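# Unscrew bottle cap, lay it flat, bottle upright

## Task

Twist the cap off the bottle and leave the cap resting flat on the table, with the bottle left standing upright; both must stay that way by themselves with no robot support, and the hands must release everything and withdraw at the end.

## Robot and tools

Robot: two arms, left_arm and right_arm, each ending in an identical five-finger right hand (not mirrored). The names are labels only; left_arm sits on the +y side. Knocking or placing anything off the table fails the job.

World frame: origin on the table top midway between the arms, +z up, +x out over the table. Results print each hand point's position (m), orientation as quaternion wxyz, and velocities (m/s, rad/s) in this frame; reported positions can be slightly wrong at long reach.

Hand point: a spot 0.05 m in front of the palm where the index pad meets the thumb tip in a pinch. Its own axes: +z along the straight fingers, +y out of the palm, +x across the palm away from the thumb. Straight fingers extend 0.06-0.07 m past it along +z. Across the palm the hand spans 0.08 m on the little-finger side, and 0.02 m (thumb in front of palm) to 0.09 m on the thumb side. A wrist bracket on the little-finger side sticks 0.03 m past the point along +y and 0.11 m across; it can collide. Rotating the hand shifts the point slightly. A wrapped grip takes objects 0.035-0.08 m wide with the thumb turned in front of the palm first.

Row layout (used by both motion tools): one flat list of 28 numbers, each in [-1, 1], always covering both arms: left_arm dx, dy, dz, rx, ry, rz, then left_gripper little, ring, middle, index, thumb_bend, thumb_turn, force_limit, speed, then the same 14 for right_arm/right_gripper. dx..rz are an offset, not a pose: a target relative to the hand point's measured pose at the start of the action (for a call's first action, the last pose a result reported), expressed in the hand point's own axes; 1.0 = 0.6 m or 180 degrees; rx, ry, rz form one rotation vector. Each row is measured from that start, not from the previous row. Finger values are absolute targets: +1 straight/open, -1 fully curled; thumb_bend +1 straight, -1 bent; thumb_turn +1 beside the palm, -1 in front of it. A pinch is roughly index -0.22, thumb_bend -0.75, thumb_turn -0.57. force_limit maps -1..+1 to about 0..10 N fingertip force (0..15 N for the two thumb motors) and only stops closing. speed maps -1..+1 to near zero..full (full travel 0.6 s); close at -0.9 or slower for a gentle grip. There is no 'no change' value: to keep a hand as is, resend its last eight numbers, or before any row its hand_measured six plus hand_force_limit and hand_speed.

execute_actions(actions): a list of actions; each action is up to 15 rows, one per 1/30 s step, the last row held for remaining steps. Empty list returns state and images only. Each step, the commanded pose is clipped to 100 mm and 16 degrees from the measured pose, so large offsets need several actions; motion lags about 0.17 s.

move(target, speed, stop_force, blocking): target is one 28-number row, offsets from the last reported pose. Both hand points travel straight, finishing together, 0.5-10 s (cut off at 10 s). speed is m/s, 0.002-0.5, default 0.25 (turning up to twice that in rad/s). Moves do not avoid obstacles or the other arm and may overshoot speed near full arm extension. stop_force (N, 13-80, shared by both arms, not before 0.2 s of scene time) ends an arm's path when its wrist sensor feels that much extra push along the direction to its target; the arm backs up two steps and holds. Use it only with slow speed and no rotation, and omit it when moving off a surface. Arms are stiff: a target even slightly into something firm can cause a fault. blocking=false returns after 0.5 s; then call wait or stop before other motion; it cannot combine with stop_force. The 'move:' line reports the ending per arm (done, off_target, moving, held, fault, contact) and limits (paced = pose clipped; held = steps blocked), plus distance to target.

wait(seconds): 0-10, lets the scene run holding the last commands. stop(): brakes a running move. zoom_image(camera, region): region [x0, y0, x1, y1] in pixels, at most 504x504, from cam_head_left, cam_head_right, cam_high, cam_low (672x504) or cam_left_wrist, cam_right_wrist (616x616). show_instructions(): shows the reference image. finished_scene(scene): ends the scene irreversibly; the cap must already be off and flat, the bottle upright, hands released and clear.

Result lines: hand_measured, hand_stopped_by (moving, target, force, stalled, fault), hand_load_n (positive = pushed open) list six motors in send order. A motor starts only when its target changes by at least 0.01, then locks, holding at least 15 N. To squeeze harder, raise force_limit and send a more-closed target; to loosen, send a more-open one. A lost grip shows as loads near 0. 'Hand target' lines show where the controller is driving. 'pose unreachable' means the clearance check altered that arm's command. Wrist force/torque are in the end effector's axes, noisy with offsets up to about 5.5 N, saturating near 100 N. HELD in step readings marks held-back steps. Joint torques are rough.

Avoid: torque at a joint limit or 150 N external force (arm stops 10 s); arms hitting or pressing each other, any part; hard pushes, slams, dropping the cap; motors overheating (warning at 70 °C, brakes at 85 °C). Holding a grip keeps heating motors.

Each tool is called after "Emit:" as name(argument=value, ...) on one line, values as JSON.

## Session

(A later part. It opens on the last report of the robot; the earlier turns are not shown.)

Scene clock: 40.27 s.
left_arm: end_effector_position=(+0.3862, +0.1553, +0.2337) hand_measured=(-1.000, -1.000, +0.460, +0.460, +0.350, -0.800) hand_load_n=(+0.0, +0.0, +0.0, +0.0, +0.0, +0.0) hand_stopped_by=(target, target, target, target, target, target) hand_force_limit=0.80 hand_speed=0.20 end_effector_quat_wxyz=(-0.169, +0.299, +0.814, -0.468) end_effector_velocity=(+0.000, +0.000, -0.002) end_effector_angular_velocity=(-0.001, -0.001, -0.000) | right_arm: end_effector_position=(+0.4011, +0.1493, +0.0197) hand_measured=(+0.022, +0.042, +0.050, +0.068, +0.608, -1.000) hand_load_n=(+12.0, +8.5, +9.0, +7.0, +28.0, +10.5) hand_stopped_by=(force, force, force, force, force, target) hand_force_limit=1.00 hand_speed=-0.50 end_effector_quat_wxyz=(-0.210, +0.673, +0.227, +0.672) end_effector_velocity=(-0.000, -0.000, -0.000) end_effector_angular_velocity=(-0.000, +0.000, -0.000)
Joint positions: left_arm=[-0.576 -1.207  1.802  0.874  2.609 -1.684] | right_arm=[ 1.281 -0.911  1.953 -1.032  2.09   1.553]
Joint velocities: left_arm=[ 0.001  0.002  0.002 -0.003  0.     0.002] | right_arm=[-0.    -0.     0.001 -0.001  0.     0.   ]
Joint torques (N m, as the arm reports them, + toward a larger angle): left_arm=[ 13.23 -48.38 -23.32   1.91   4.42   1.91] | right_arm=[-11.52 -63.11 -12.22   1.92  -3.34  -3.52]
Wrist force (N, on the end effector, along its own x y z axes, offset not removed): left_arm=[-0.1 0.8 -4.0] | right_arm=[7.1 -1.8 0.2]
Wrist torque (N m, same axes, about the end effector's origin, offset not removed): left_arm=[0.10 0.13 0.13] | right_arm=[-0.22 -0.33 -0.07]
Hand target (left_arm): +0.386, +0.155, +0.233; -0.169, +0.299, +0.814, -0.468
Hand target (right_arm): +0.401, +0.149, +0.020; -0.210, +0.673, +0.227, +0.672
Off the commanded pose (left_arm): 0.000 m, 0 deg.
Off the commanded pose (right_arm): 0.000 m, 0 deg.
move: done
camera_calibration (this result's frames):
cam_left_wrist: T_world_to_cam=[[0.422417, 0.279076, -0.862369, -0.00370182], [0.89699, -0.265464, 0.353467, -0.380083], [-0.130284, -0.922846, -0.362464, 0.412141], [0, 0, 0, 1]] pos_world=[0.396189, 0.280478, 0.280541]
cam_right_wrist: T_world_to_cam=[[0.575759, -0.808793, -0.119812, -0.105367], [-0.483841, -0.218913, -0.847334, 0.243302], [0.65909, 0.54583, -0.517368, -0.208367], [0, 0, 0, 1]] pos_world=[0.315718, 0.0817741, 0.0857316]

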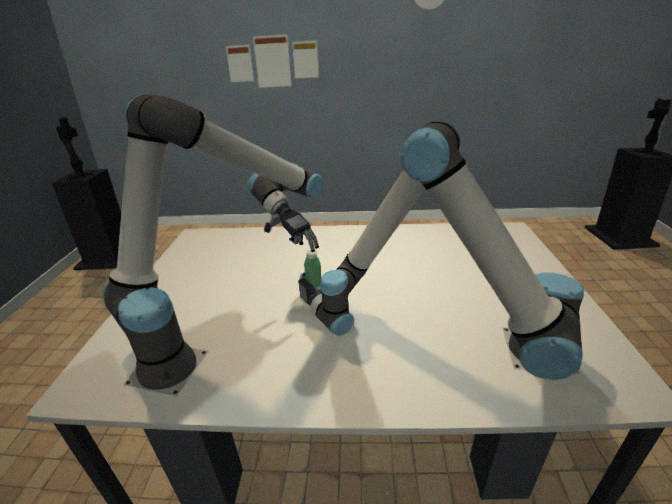

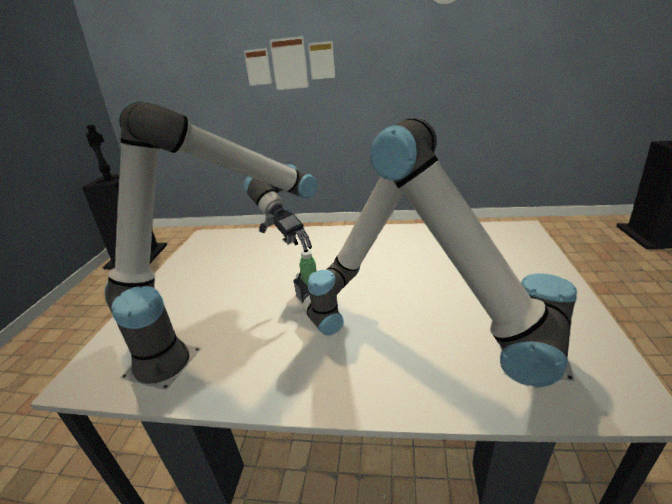

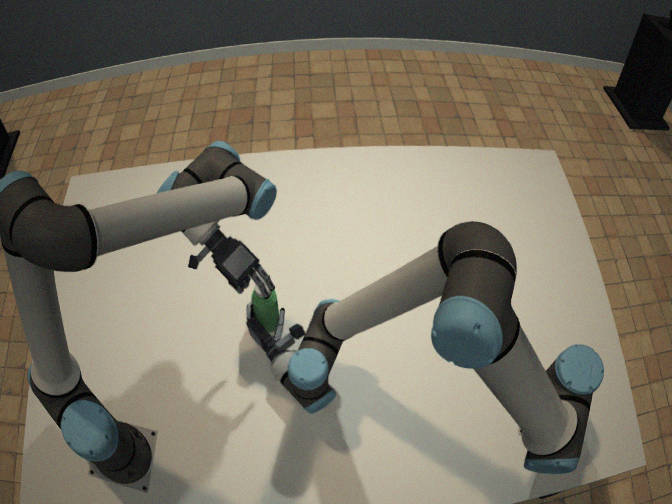

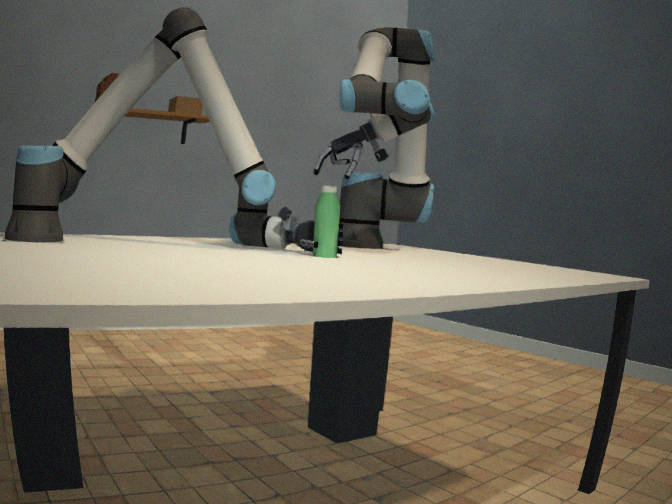

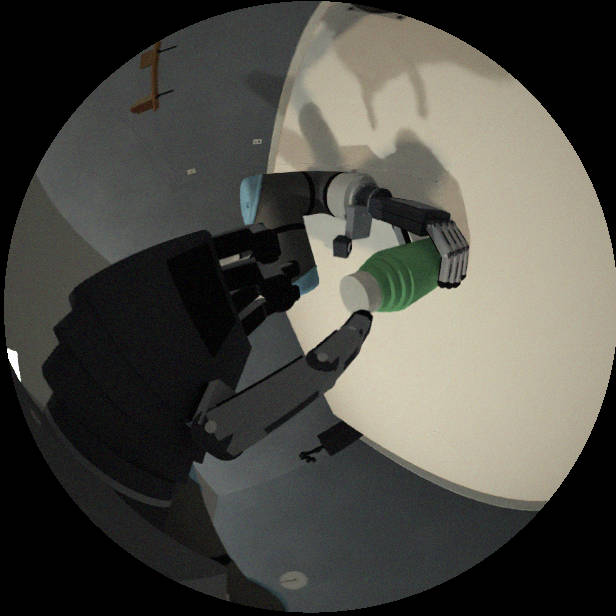

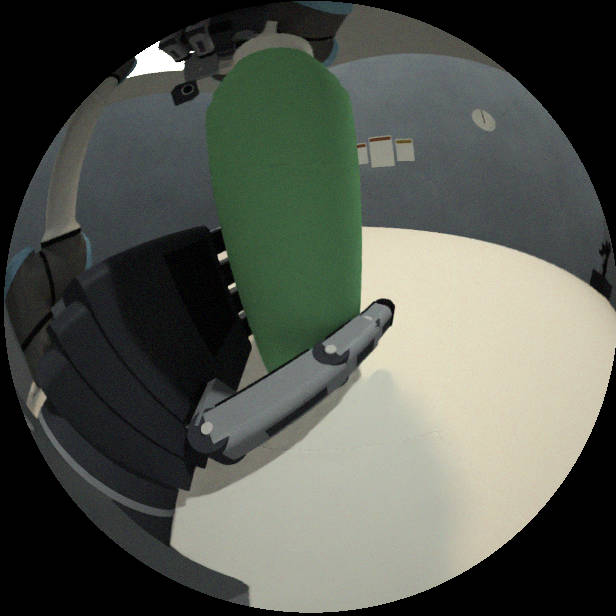

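Emit:
move(target=[0,0.07,0.046,0,0,0,-1,-1,0.46,0.46,0.35,-0.8,0.8,0.2, 0,0,0,0,0,0,-1,-1,-1,-1,-0.6,-1,1,-0.5], speed=0.08)

Emit:
move(target=[0,0,0,0,0,0,-1,-1,-0.6,-0.6,-0.9,-0.8,0.8,-0.6, 0,0,0,0,0,0,-1,-1,-1,-1,-0.6,-1,1,-0.5])

Scene clock: 41.73 s.
left_arm: end_effector_position=(+0.3847, +0.1532, +0.1839) hand_measured=(-1.000, -1.000, +0.460, +0.460, +0.350, -0.800) hand_load_n=(+0.0, +0.0, +0.0, +0.0, +0.0, +0.0) hand_stopped_by=(target, target, target, target, target, target) hand_force_limit=0.80 hand_speed=0.20 end_effector_quat_wxyz=(-0.169, +0.299, +0.814, -0.468) end_effector_velocity=(-0.000, +0.000, -0.002) end_effector_angular_velocity=(-0.000, +0.000, +0.000) | right_arm: end_effector_position=(+0.4011, +0.1493, +0.0197) hand_measured=(+0.022, +0.042, +0.050, +0.068, +0.608, -1.000) hand_load_n=(+12.0, +8.5, +9.0, +7.0, +28.0, +10.5) hand_stopped_by=(force, force, force, force, force, target) hand_force_limit=1.00 hand_speed=-0.50 end_effector_quat_wxyz=(-0.210, +0.673, +0.227, +0.672) end_effector_velocity=(-0.000, -0.000, -0.001) end_effector_angular_velocity=(-0.001, +0.000, +0.000)
Joint positions: left_arm=[-0.581 -1.158  1.836  0.784  2.609 -1.693] | right_arm=[ 1.281 -0.911  1.953 -1.032  2.09   1.553]
Joint velocities: left_arm=[-0.     0.001  0.002 -0.004  0.    -0.001] | right_arm=[-0.     0.001 -0.    -0.001 -0.    -0.   ]
Joint torques (N m, as the arm reports them, + toward a larger angle): left_arm=[-12.44 -50.49 -22.98   1.87  -1.02  -1.9 ] | right_arm=[ -9.17 -63.95 -12.43   1.86  -3.06  -3.22]
Wrist force (N, on the end effector, along its own x y z axes, offset not removed): left_arm=[0.5 0.6 -2.3] | right_arm=[10.4 -0.6 -0.6]
Wrist torque (N m, same axes, about the end effector's origin, offset not removed): left_arm=[0.16 0.00 0.04] | right_arm=[-0.38 -0.67 0.06]
Hand target (left_arm): +0.385, +0.153, +0.184; -0.169, +0.299, +0.814, -0.468
Hand target (right_arm): +0.401, +0.149, +0.020; -0.210, +0.673, +0.227, +0.672
Off the commanded pose (left_arm): 0.000 m, 0 deg.
Off the commanded pose (right_arm): 0.000 m, 0 deg.
move: done
camera_calibration (this result's frames):
cam_left_wrist: T_world_to_cam=[[0.422421, 0.279065, -0.862371, -0.0454711], [0.896983, -0.265496, 0.353461, -0.361651], [-0.130317, -0.922841, -0.362467, 0.39191], [0, 0, 0, 1]] pos_world=[0.394675, 0.278343, 0.230671]
cam_right_wrist: T_world_to_cam=[[0.575759, -0.808793, -0.119812, -0.105367], [-0.483841, -0.218913, -0.847334, 0.243302], [0.65909, 0.54583, -0.517368, -0.208367], [0, 0, 0, 1]] pos_world=[0.315718, 0.0817741, 0.0857315]

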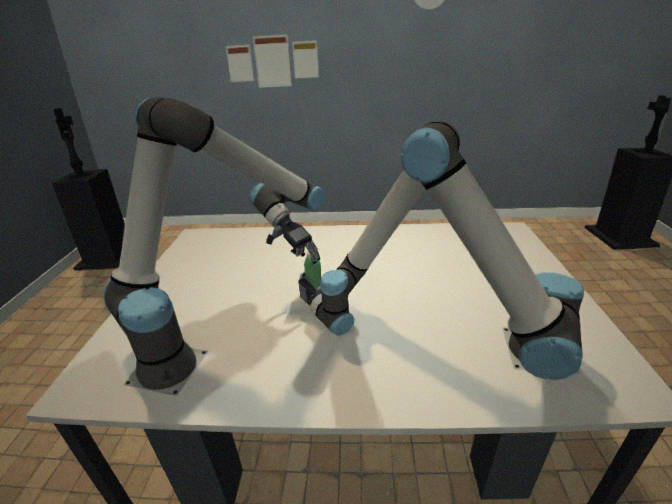

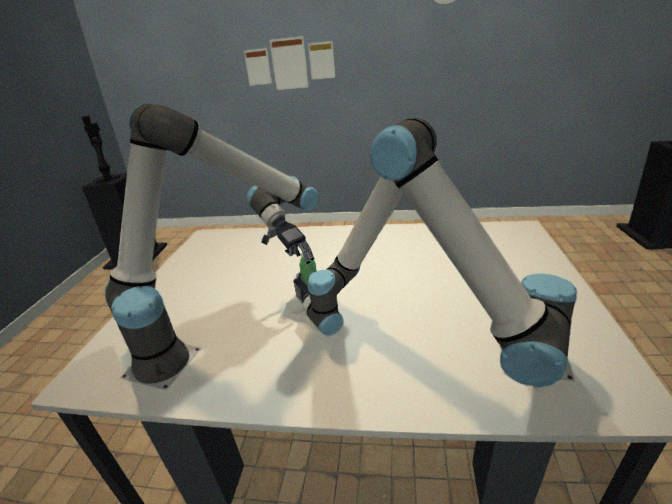

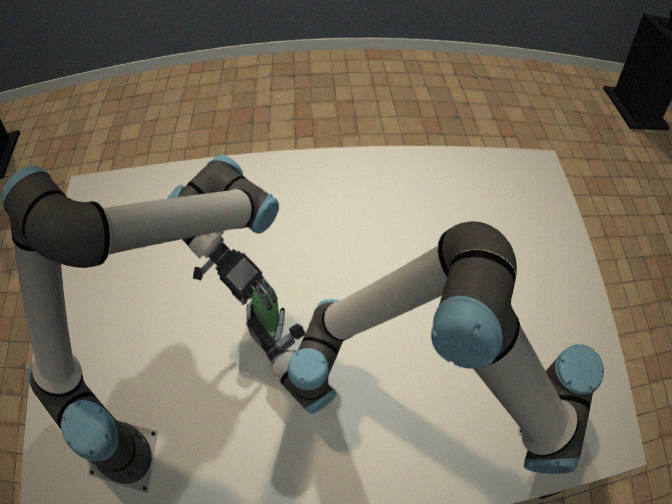

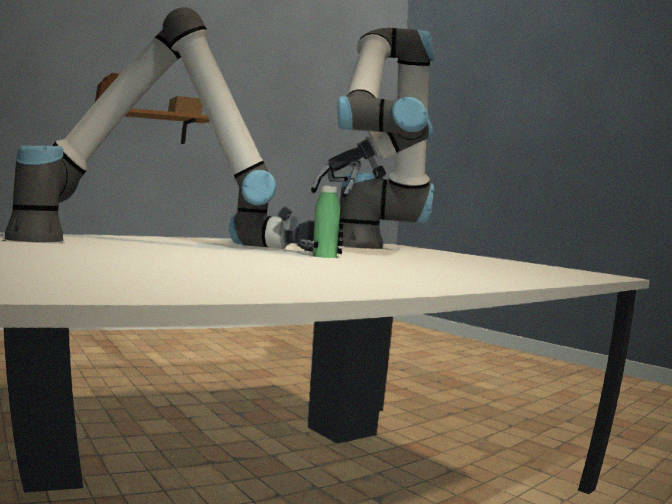

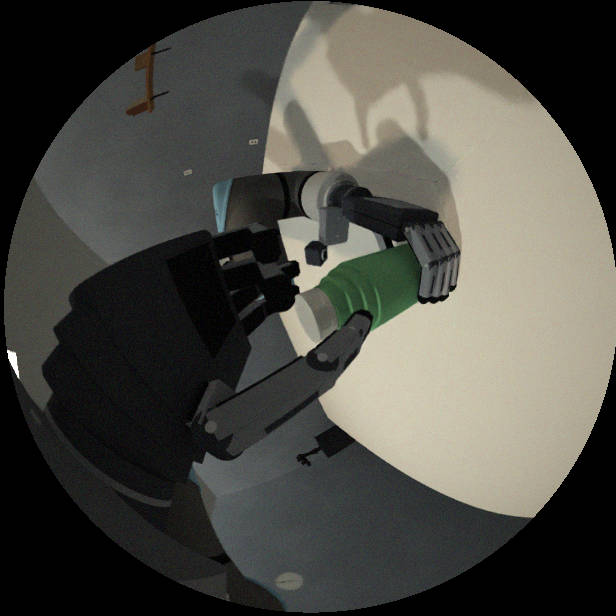

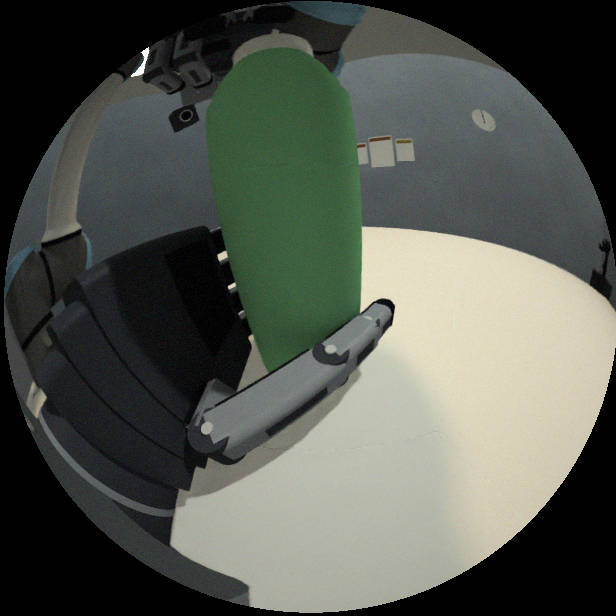

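Scene clock: 43.60 s.
left_arm: end_effector_position=(+0.3847, +0.1532, +0.1839) hand_measured=(-1.000, -1.000, -0.600, +0.202, -0.284, -0.800) hand_load_n=(+0.0, +0.0, +1.0, +17.0, +13.5, -1.5) hand_stopped_by=(target, target, target, force, force, target) hand_force_limit=0.80 hand_speed=-0.60 end_effector_quat_wxyz=(-0.169, +0.299, +0.814, -0.468) end_effector_velocity=(-0.000, +0.000, -0.000) end_effector_angular_velocity=(+0.001, +0.001, +0.000) | right_arm: end_effector_position=(+0.4011, +0.1493, +0.0197) hand_measured=(+0.022, +0.042, +0.050, +0.068, +0.608, -1.000) hand_load_n=(+14.5, +10.5, +9.5, +6.0, +27.5, +8.5) hand_stopped_by=(force, force, force, force, force, target) hand_force_limit=1.00 hand_speed=-0.50 end_effector_quat_wxyz=(-0.210, +0.673, +0.227, +0.672) end_effector_velocity=(+0.000, +0.000, +0.000) end_effector_angular_velocity=(+0.001, -0.001, +0.000)
Joint positions: left_arm=[-0.581 -1.158  1.836  0.784  2.609 -1.693] | right_arm=[ 1.281 -0.911  1.953 -1.032  2.09   1.553]
Joint velocities: left_arm=[0.    0.    0.    0.001 0.    0.   ] | right_arm=[ 0.     0.    -0.    -0.002  0.    -0.   ]
Joint torques (N m, as the arm reports them, + toward a larger angle): left_arm=[ 13.38 -70.39 -39.16   4.23   0.04   1.2 ] | right_arm=[-10.29 -61.9  -13.52  -3.72   0.25  -3.17]
Wrist force (N, on the end effector, along its own x y z axes, offset not removed): left_arm=[0.1 4.2 5.0] | right_arm=[6.7 -4.0 4.7]
Wrist torque (N m, same axes, about the end effector's origin, offset not removed): left_arm=[-0.08 0.04 -0.10] | right_arm=[-0.66 -0.67 -0.10]
Hand target (left_arm): +0.385, +0.153, +0.184; -0.169, +0.299, +0.814, -0.468
Hand target (right_arm): +0.401, +0.149, +0.020; -0.210, +0.673, +0.227, +0.672
Off the commanded pose (left_arm): 0.000 m, 0 deg.
Off the commanded pose (right_arm): 0.000 m, 0 deg.
move: done
camera_calibration (this result's frames):
cam_left_wrist: T_world_to_cam=[[0.422422, 0.279089, -0.862362, -0.0454796], [0.896979, -0.265531, 0.353443, -0.361625], [-0.130342, -0.922823, -0.362504, 0.391916], [0, 0, 0, 1]] pos_world=[0.394665, 0.278339, 0.230665]
cam_right_wrist: T_world_to_cam=[[0.575784, -0.808776, -0.119813, -0.105372], [-0.483834, -0.218926, -0.847335, 0.243302], [0.659073, 0.545851, -0.517367, -0.208365], [0, 0, 0, 1]] pos_world=[0.315717, 0.0817794, 0.0857316]

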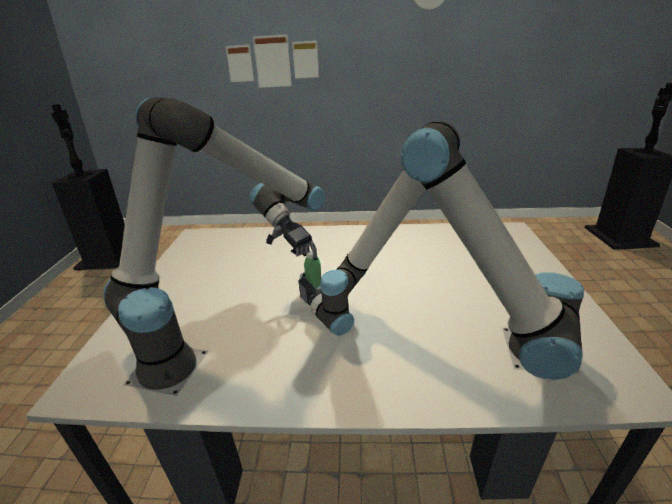

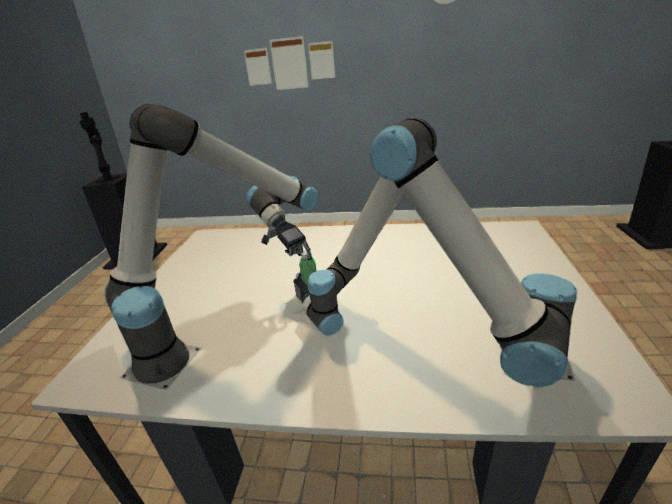

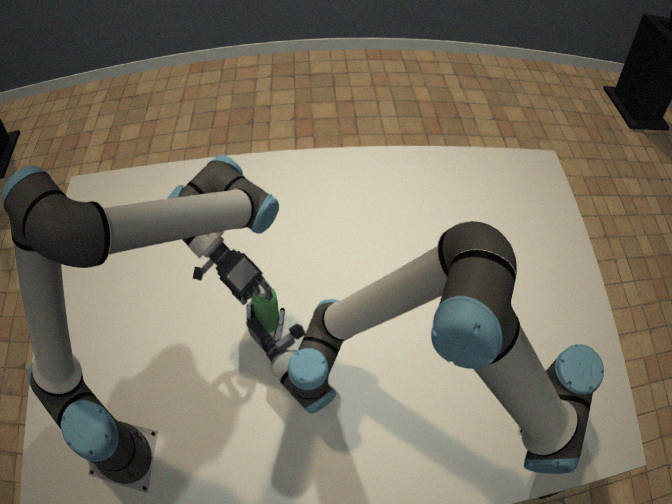

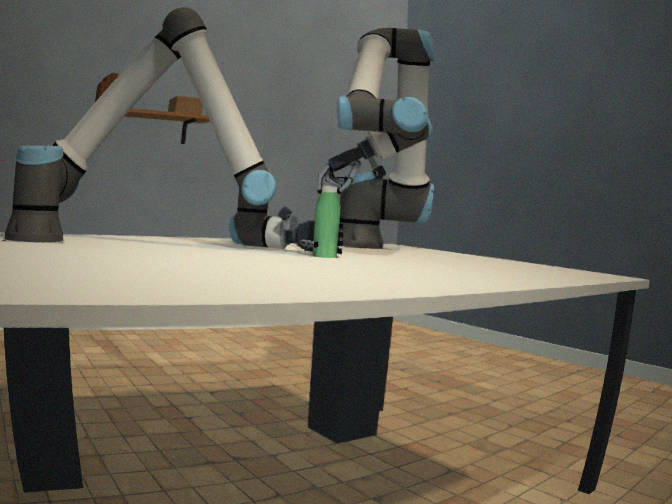

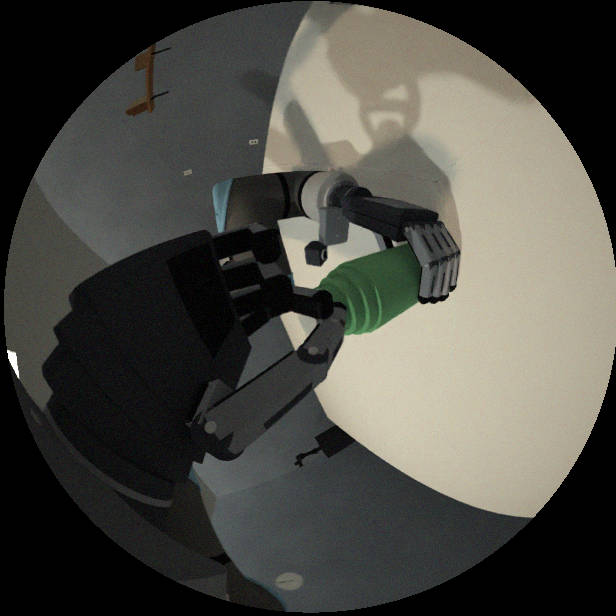

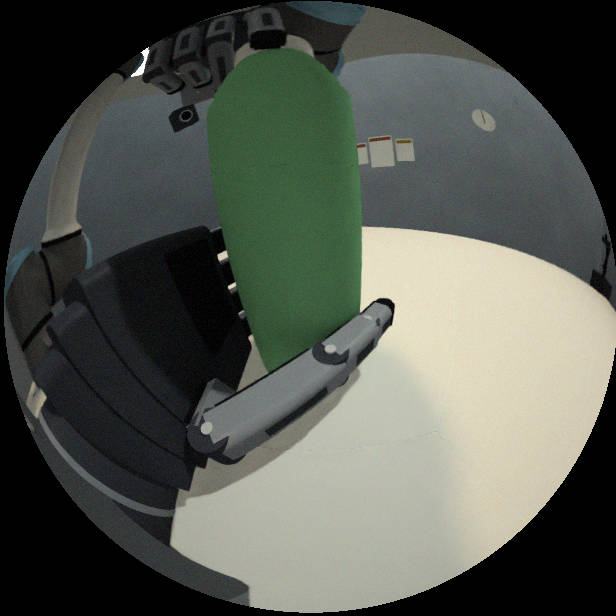

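Emit:
move(target=[0,0,0,0,0,0,-1,-1,0.45,0.45,0.35,-0.8,0.8,0.2, 0,0,0,0,0,0,-1,-1,-1,-1,-0.6,-1,1,-0.5])

Emit:
move(target=[-0.012,-0.005,0.009,0,0,0,-1,-1,0.45,0.45,0.35,-0.8,0.8,0.2, 0,0,0,0,0,0,-1,-1,-1,-1,-0.6,-1,1,-0.5], speed=0.03)

Emit:
move(target=[0,0,0,0,0,0,-1,-1,-0.6,-0.6,-0.9,-0.8,0.8,-0.6, 0,0,0,0,0,0,-1,-1,-1,-1,-0.6,-1,1,-0.5])

Scene clock: 44.70 s.
left_arm: end_effector_position=(+0.3848, +0.1531, +0.1839) hand_measured=(-1.000, -1.000, +0.450, +0.450, +0.350, -0.800) hand_load_n=(+0.0, +0.0, +0.0, +0.0, +0.0, +0.0) hand_stopped_by=(target, target, target, target, target, target) hand_force_limit=0.80 hand_speed=0.20 end_effector_quat_wxyz=(-0.169, +0.299, +0.814, -0.468) end_effector_velocity=(+0.000, +0.000, +0.001) end_effector_angular_velocity=(+0.000, +0.000, +0.000) | right_arm: end_effector_position=(+0.4011, +0.1493, +0.0197) hand_measured=(+0.022, +0.042, +0.050, +0.068, +0.608, -1.000) hand_load_n=(+12.0, +8.5, +8.5, +6.5, +27.5, +10.0) hand_stopped_by=(force, force, force, force, force, target) hand_force_limit=1.00 hand_speed=-0.50 end_effector_quat_wxyz=(-0.210, +0.673, +0.227, +0.672) end_effector_velocity=(-0.000, -0.001, -0.001) end_effector_angular_velocity=(-0.003, +0.001, -0.000)
Joint positions: left_arm=[-0.581 -1.158  1.836  0.784  2.609 -1.693] | right_arm=[ 1.281 -0.911  1.953 -1.032  2.09   1.553]
Joint velocities: left_arm=[ 0.    -0.001 -0.001  0.002 -0.    -0.   ] | right_arm=[-0.     0.001  0.001  0.001  0.    -0.   ]
Joint torques (N m, as the arm reports them, + toward a larger angle): left_arm=[  2.99 -62.29 -29.49   3.7    0.43   0.99] | right_arm=[ -8.95 -64.73 -11.92  -2.4    0.83  -3.59]
Wrist force (N, on the end effector, along its own x y z axes, offset not removed): left_arm=[1.5 0.8 -4.6] | right_arm=[2.7 -4.2 -1.5]
Wrist torque (N m, same axes, about the end effector's origin, offset not removed): left_arm=[0.11 -0.14 0.11] | right_arm=[-0.93 0.51 -0.69]
Hand target (left_arm): +0.385, +0.153, +0.184; -0.169, +0.299, +0.814, -0.468
Hand target (right_arm): +0.401, +0.149, +0.020; -0.210, +0.673, +0.227, +0.672
Off the commanded pose (left_arm): 0.000 m, 0 deg.
Off the commanded pose (right_arm): 0.000 m, 0 deg.
move: done
camera_calibration (this result's frames):
cam_left_wrist: T_world_to_cam=[[0.422459, 0.27906, -0.862353, -0.0454772], [0.89697, -0.265473, 0.35351, -0.361693], [-0.130281, -0.922849, -0.36246, 0.391904], [0, 0, 0, 1]] pos_world=[0.394698, 0.278339, 0.230694]
cam_right_wrist: T_world_to_cam=[[0.575784, -0.808775, -0.119817, -0.105371], [-0.483831, -0.21892, -0.847338, 0.243301], [0.659075, 0.545855, -0.517361, -0.208367], [0, 0, 0, 1]] pos_world=[0.315717, 0.0817799, 0.0857325]

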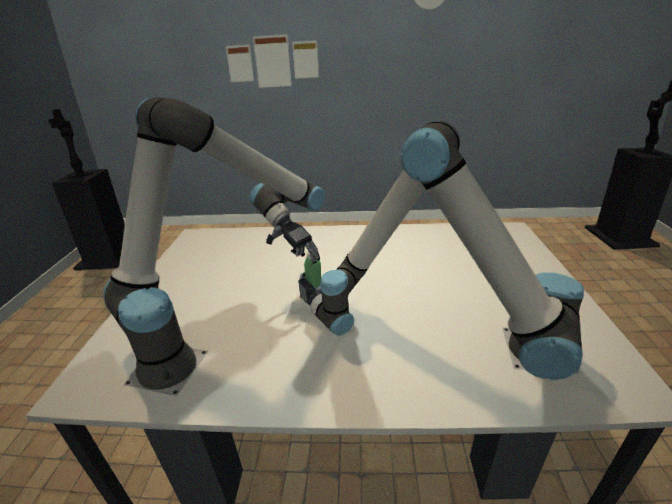

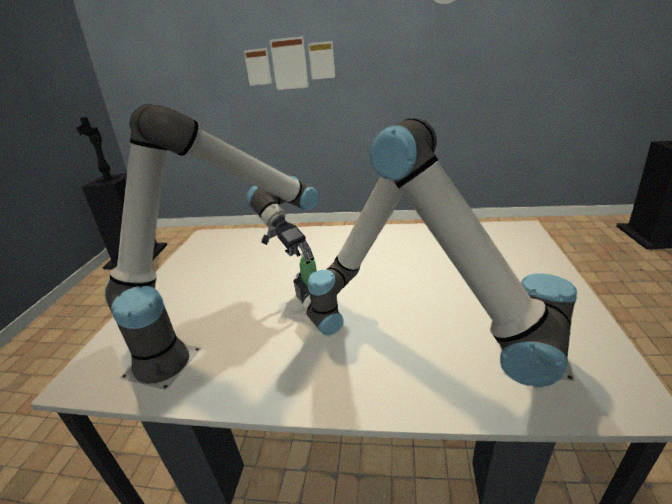

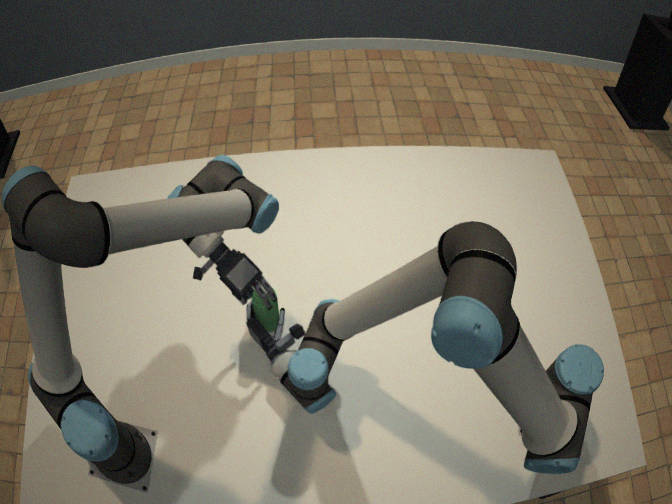

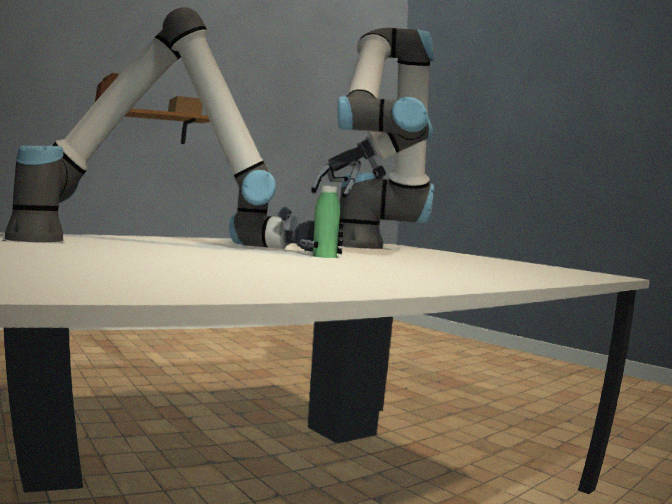

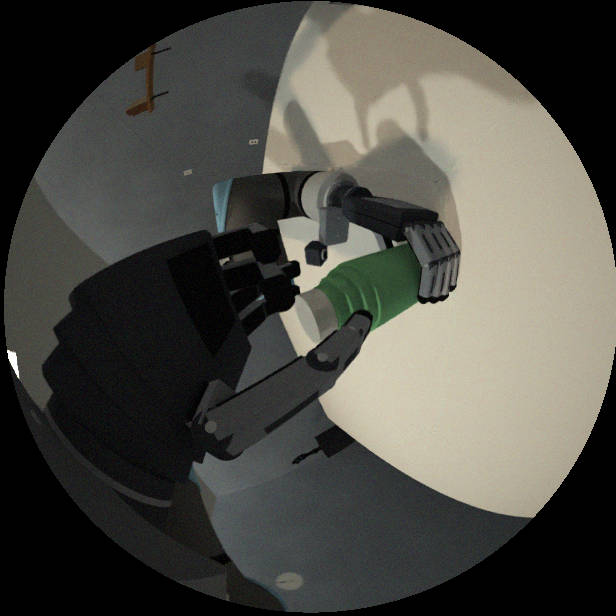

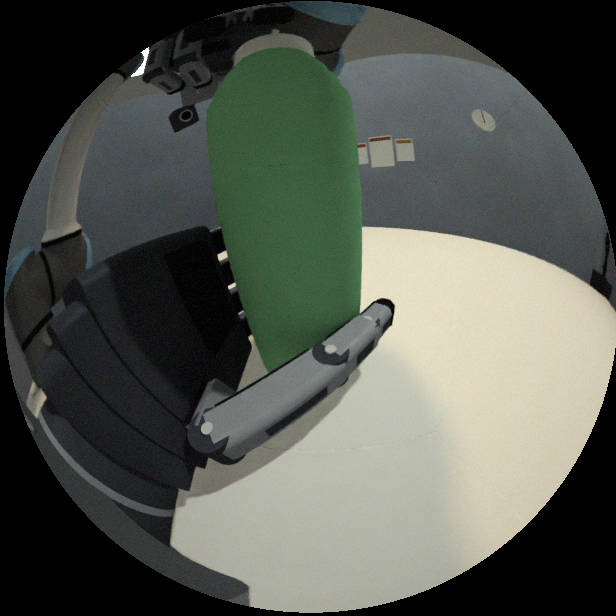

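Scene clock: 45.47 s.
left_arm: end_effector_position=(+0.3862, +0.1441, +0.1838) hand_measured=(-1.000, -1.000, +0.450, +0.450, +0.350, -0.800) hand_load_n=(+0.0, +0.0, +0.0, +0.0, +0.0, +0.0) hand_stopped_by=(target, target, target, target, target, target) hand_force_limit=0.80 hand_speed=0.20 end_effector_quat_wxyz=(-0.169, +0.299, +0.814, -0.468) end_effector_velocity=(+0.000, -0.003, -0.001) end_effector_angular_velocity=(+0.001, +0.002, +0.000) | right_arm: end_effector_position=(+0.4011, +0.1493, +0.0197) hand_measured=(+0.022, +0.042, +0.050, +0.068, +0.608, -1.000) hand_load_n=(+12.0, +8.5, +8.5, +6.5, +27.5, +10.0) hand_stopped_by=(force, force, force, force, force, target) hand_force_limit=1.00 hand_speed=-0.50 end_effector_quat_wxyz=(-0.210, +0.673, +0.227, +0.672) end_effector_velocity=(+0.000, -0.000, +0.000) end_effector_angular_velocity=(+0.001, -0.000, -0.000)
Joint positions: left_arm=[-0.59  -1.153  1.824  0.775  2.607 -1.711] | right_arm=[ 1.281 -0.911  1.953 -1.032  2.09   1.553]
Joint velocities: left_arm=[-0.003  0.003 -0.003 -0.003 -0.    -0.006] | right_arm=[-0.    -0.     0.    -0.001  0.     0.   ]
Joint torques (N m, as the arm reports them, + toward a larger angle): left_arm=[-11.99 -52.1  -37.37   1.8   -1.02  -2.15] | right_arm=[ -9.55 -65.13 -13.31  -2.4    0.5   -3.62]
Wrist force (N, on the end effector, along its own x y z axes, offset not removed): left_arm=[-0.7 1.1 -2.3] | right_arm=[7.2 4.8 -0.6]
Wrist torque (N m, same axes, about the end effector's origin, offset not removed): left_arm=[0.14 0.14 0.00] | right_arm=[0.34 -0.05 0.18]
Hand target (left_arm): +0.386, +0.144, +0.184; -0.169, +0.299, +0.814, -0.468
Hand target (right_arm): +0.401, +0.149, +0.020; -0.210, +0.673, +0.227, +0.672
Off the commanded pose (left_arm): 0.000 m, 0 deg.
Off the commanded pose (right_arm): 0.000 m, 0 deg.
move: done
camera_calibration (this result's frames):
cam_left_wrist: T_world_to_cam=[[0.422462, 0.279037, -0.86236, -0.043655], [0.896965, -0.265491, 0.353509, -0.365352], [-0.130307, -0.92285, -0.362446, 0.38376], [0, 0, 0, 1]] pos_world=[0.396157, 0.269336, 0.230601]
cam_right_wrist: T_world_to_cam=[[0.575784, -0.808775, -0.119817, -0.105371], [-0.483831, -0.21892, -0.847338, 0.243301], [0.659075, 0.545855, -0.517361, -0.208367], [0, 0, 0, 1]] pos_world=[0.315717, 0.0817799, 0.0857324]

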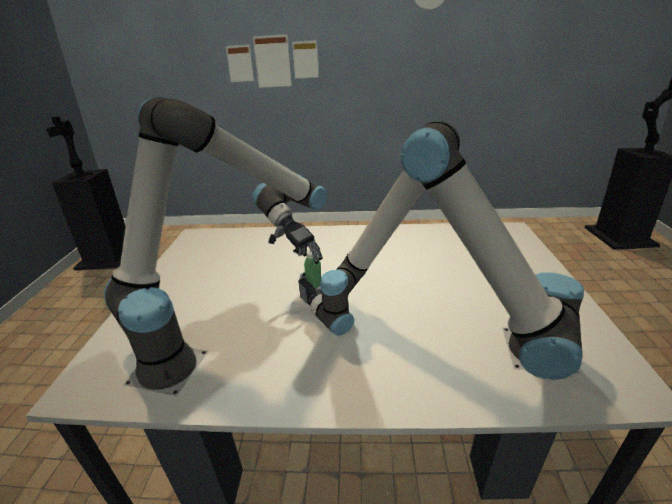

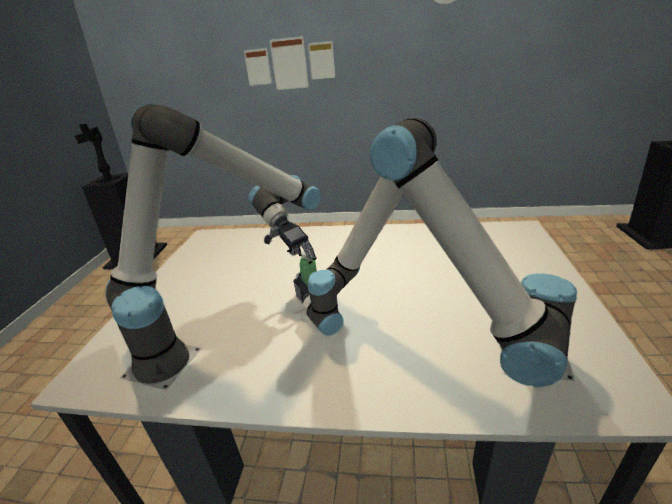

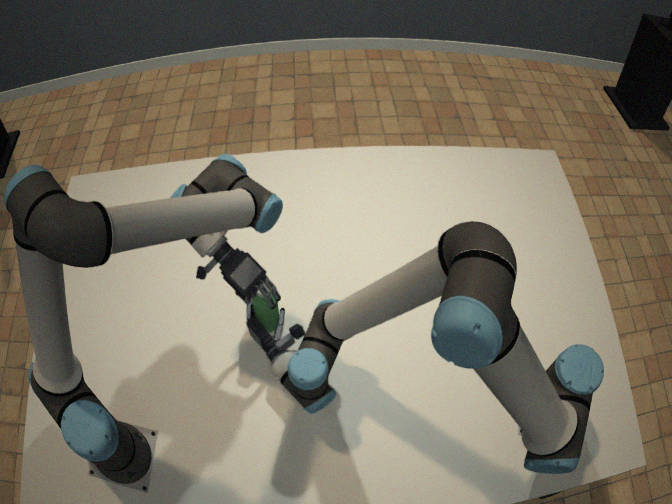

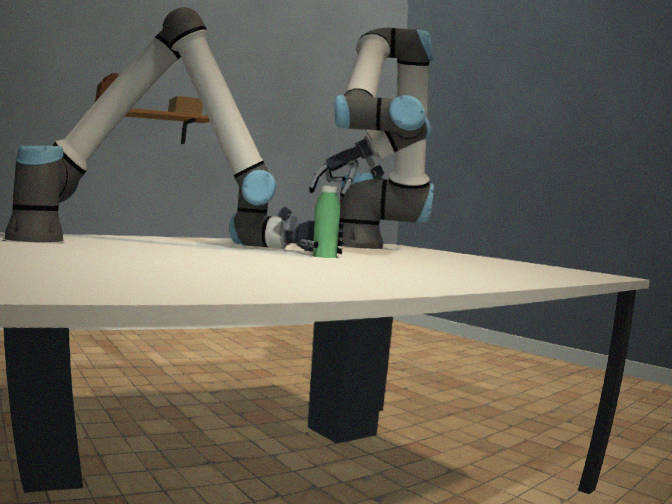

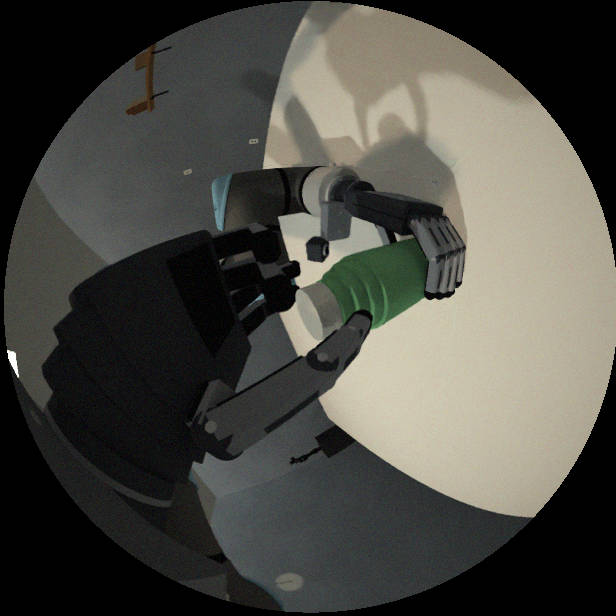

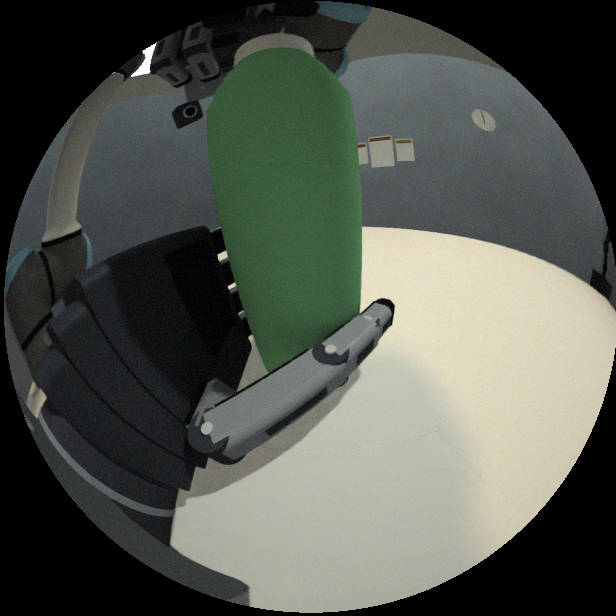

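Scene clock: 46.60 s.
left_arm: end_effector_position=(+0.3862, +0.1441, +0.1838) hand_measured=(-1.000, -1.000, +0.046, +0.122, +0.024, -0.800) hand_load_n=(+0.0, +0.0, +13.0, +10.0, +12.5, +0.5) hand_stopped_by=(target, target, force, force, force, target) hand_force_limit=0.80 hand_speed=-0.60 end_effector_quat_wxyz=(-0.169, +0.299, +0.814, -0.468) end_effector_velocity=(-0.000, -0.000, +0.000) end_effector_angular_velocity=(+0.000, -0.000, -0.001) | right_arm: end_effector_position=(+0.4011, +0.1493, +0.0197) hand_measured=(+0.022, +0.042, +0.050, +0.068, +0.608, -1.000) hand_load_n=(+16.0, +11.0, +10.0, +5.5, +27.0, +7.0) hand_stopped_by=(force, force, force, force, force, target) hand_force_limit=1.00 hand_speed=-0.50 end_effector_quat_wxyz=(-0.210, +0.673, +0.227, +0.672) end_effector_velocity=(-0.000, -0.001, -0.003) end_effector_angular_velocity=(-0.004, +0.002, +0.000)
Joint positions: left_arm=[-0.59  -1.153  1.824  0.775  2.607 -1.711] | right_arm=[ 1.281 -0.911  1.953 -1.032  2.09   1.553]
Joint velocities: left_arm=[-0.001 -0.001  0.     0.001 -0.     0.   ] | right_arm=[ 0.     0.003  0.     0.001 -0.     0.   ]
Joint torques (N m, as the arm reports them, + toward a larger angle): left_arm=[ 17.65 -67.94 -23.76   4.8    0.44   0.7 ] | right_arm=[ -8.88 -64.27 -12.82  -2.42   0.45  -3.59]
Wrist force (N, on the end effector, along its own x y z axes, offset not removed): left_arm=[1.0 -6.0 2.5] | right_arm=[-1.0 -1.5 7.6]
Wrist torque (N m, same axes, about the end effector's origin, offset not removed): left_arm=[0.29 0.14 -0.17] | right_arm=[-0.37 -0.88 0.09]
Hand target (left_arm): +0.386, +0.144, +0.184; -0.169, +0.299, +0.814, -0.468
Hand target (right_arm): +0.401, +0.149, +0.020; -0.210, +0.673, +0.227, +0.672
Off the commanded pose (left_arm): 0.000 m, 0 deg.
Off the commanded pose (right_arm): 0.000 m, 0 deg.
move: done
camera_calibration (this result's frames):
cam_left_wrist: T_world_to_cam=[[0.422467, 0.279053, -0.862352, -0.0436676], [0.896961, -0.265508, 0.353505, -0.365337], [-0.130315, -0.922841, -0.362468, 0.383765], [0, 0, 0, 1]] pos_world=[0.396151, 0.26934, 0.230594]
cam_right_wrist: T_world_to_cam=[[0.575783, -0.808775, -0.119817, -0.105371], [-0.483831, -0.218919, -0.847338, 0.243302], [0.659076, 0.545854, -0.517361, -0.208367], [0, 0, 0, 1]] pos_world=[0.315718, 0.0817797, 0.0857326]

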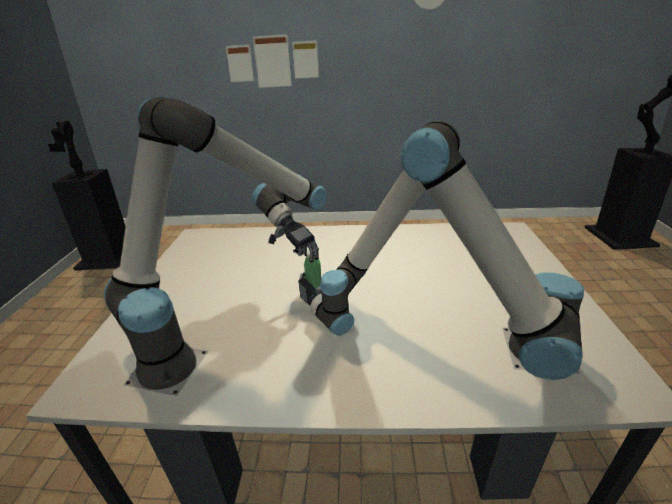

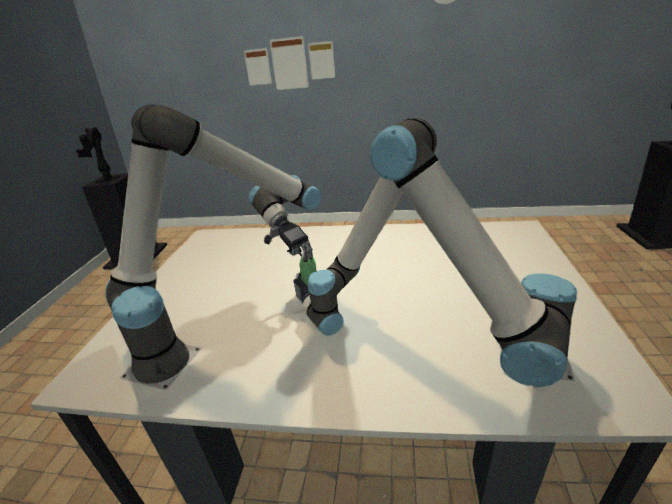

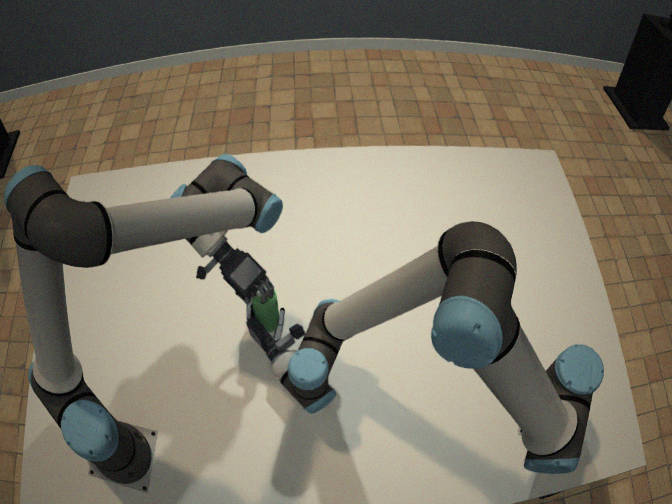

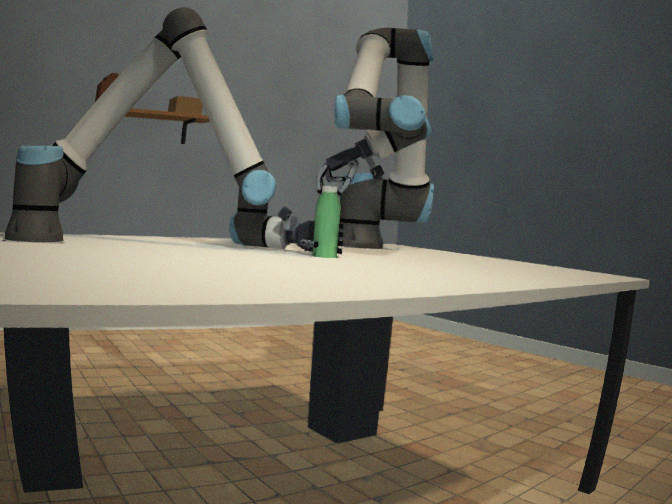

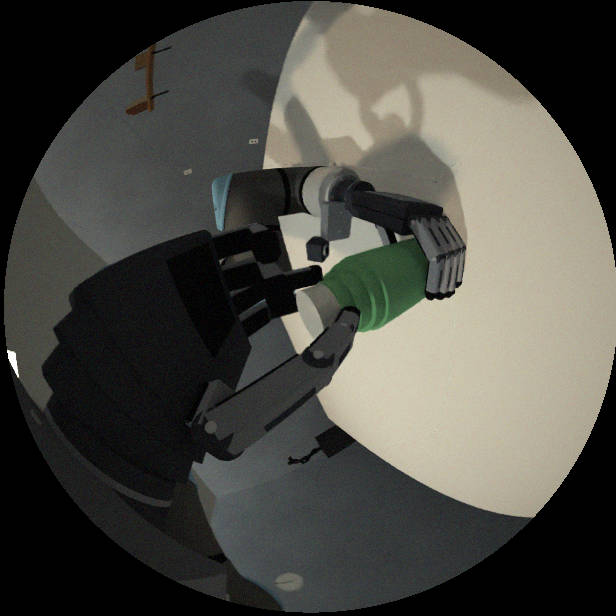

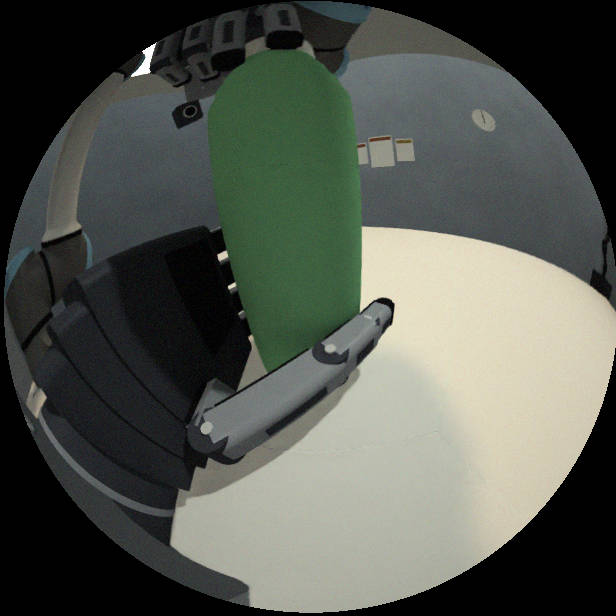

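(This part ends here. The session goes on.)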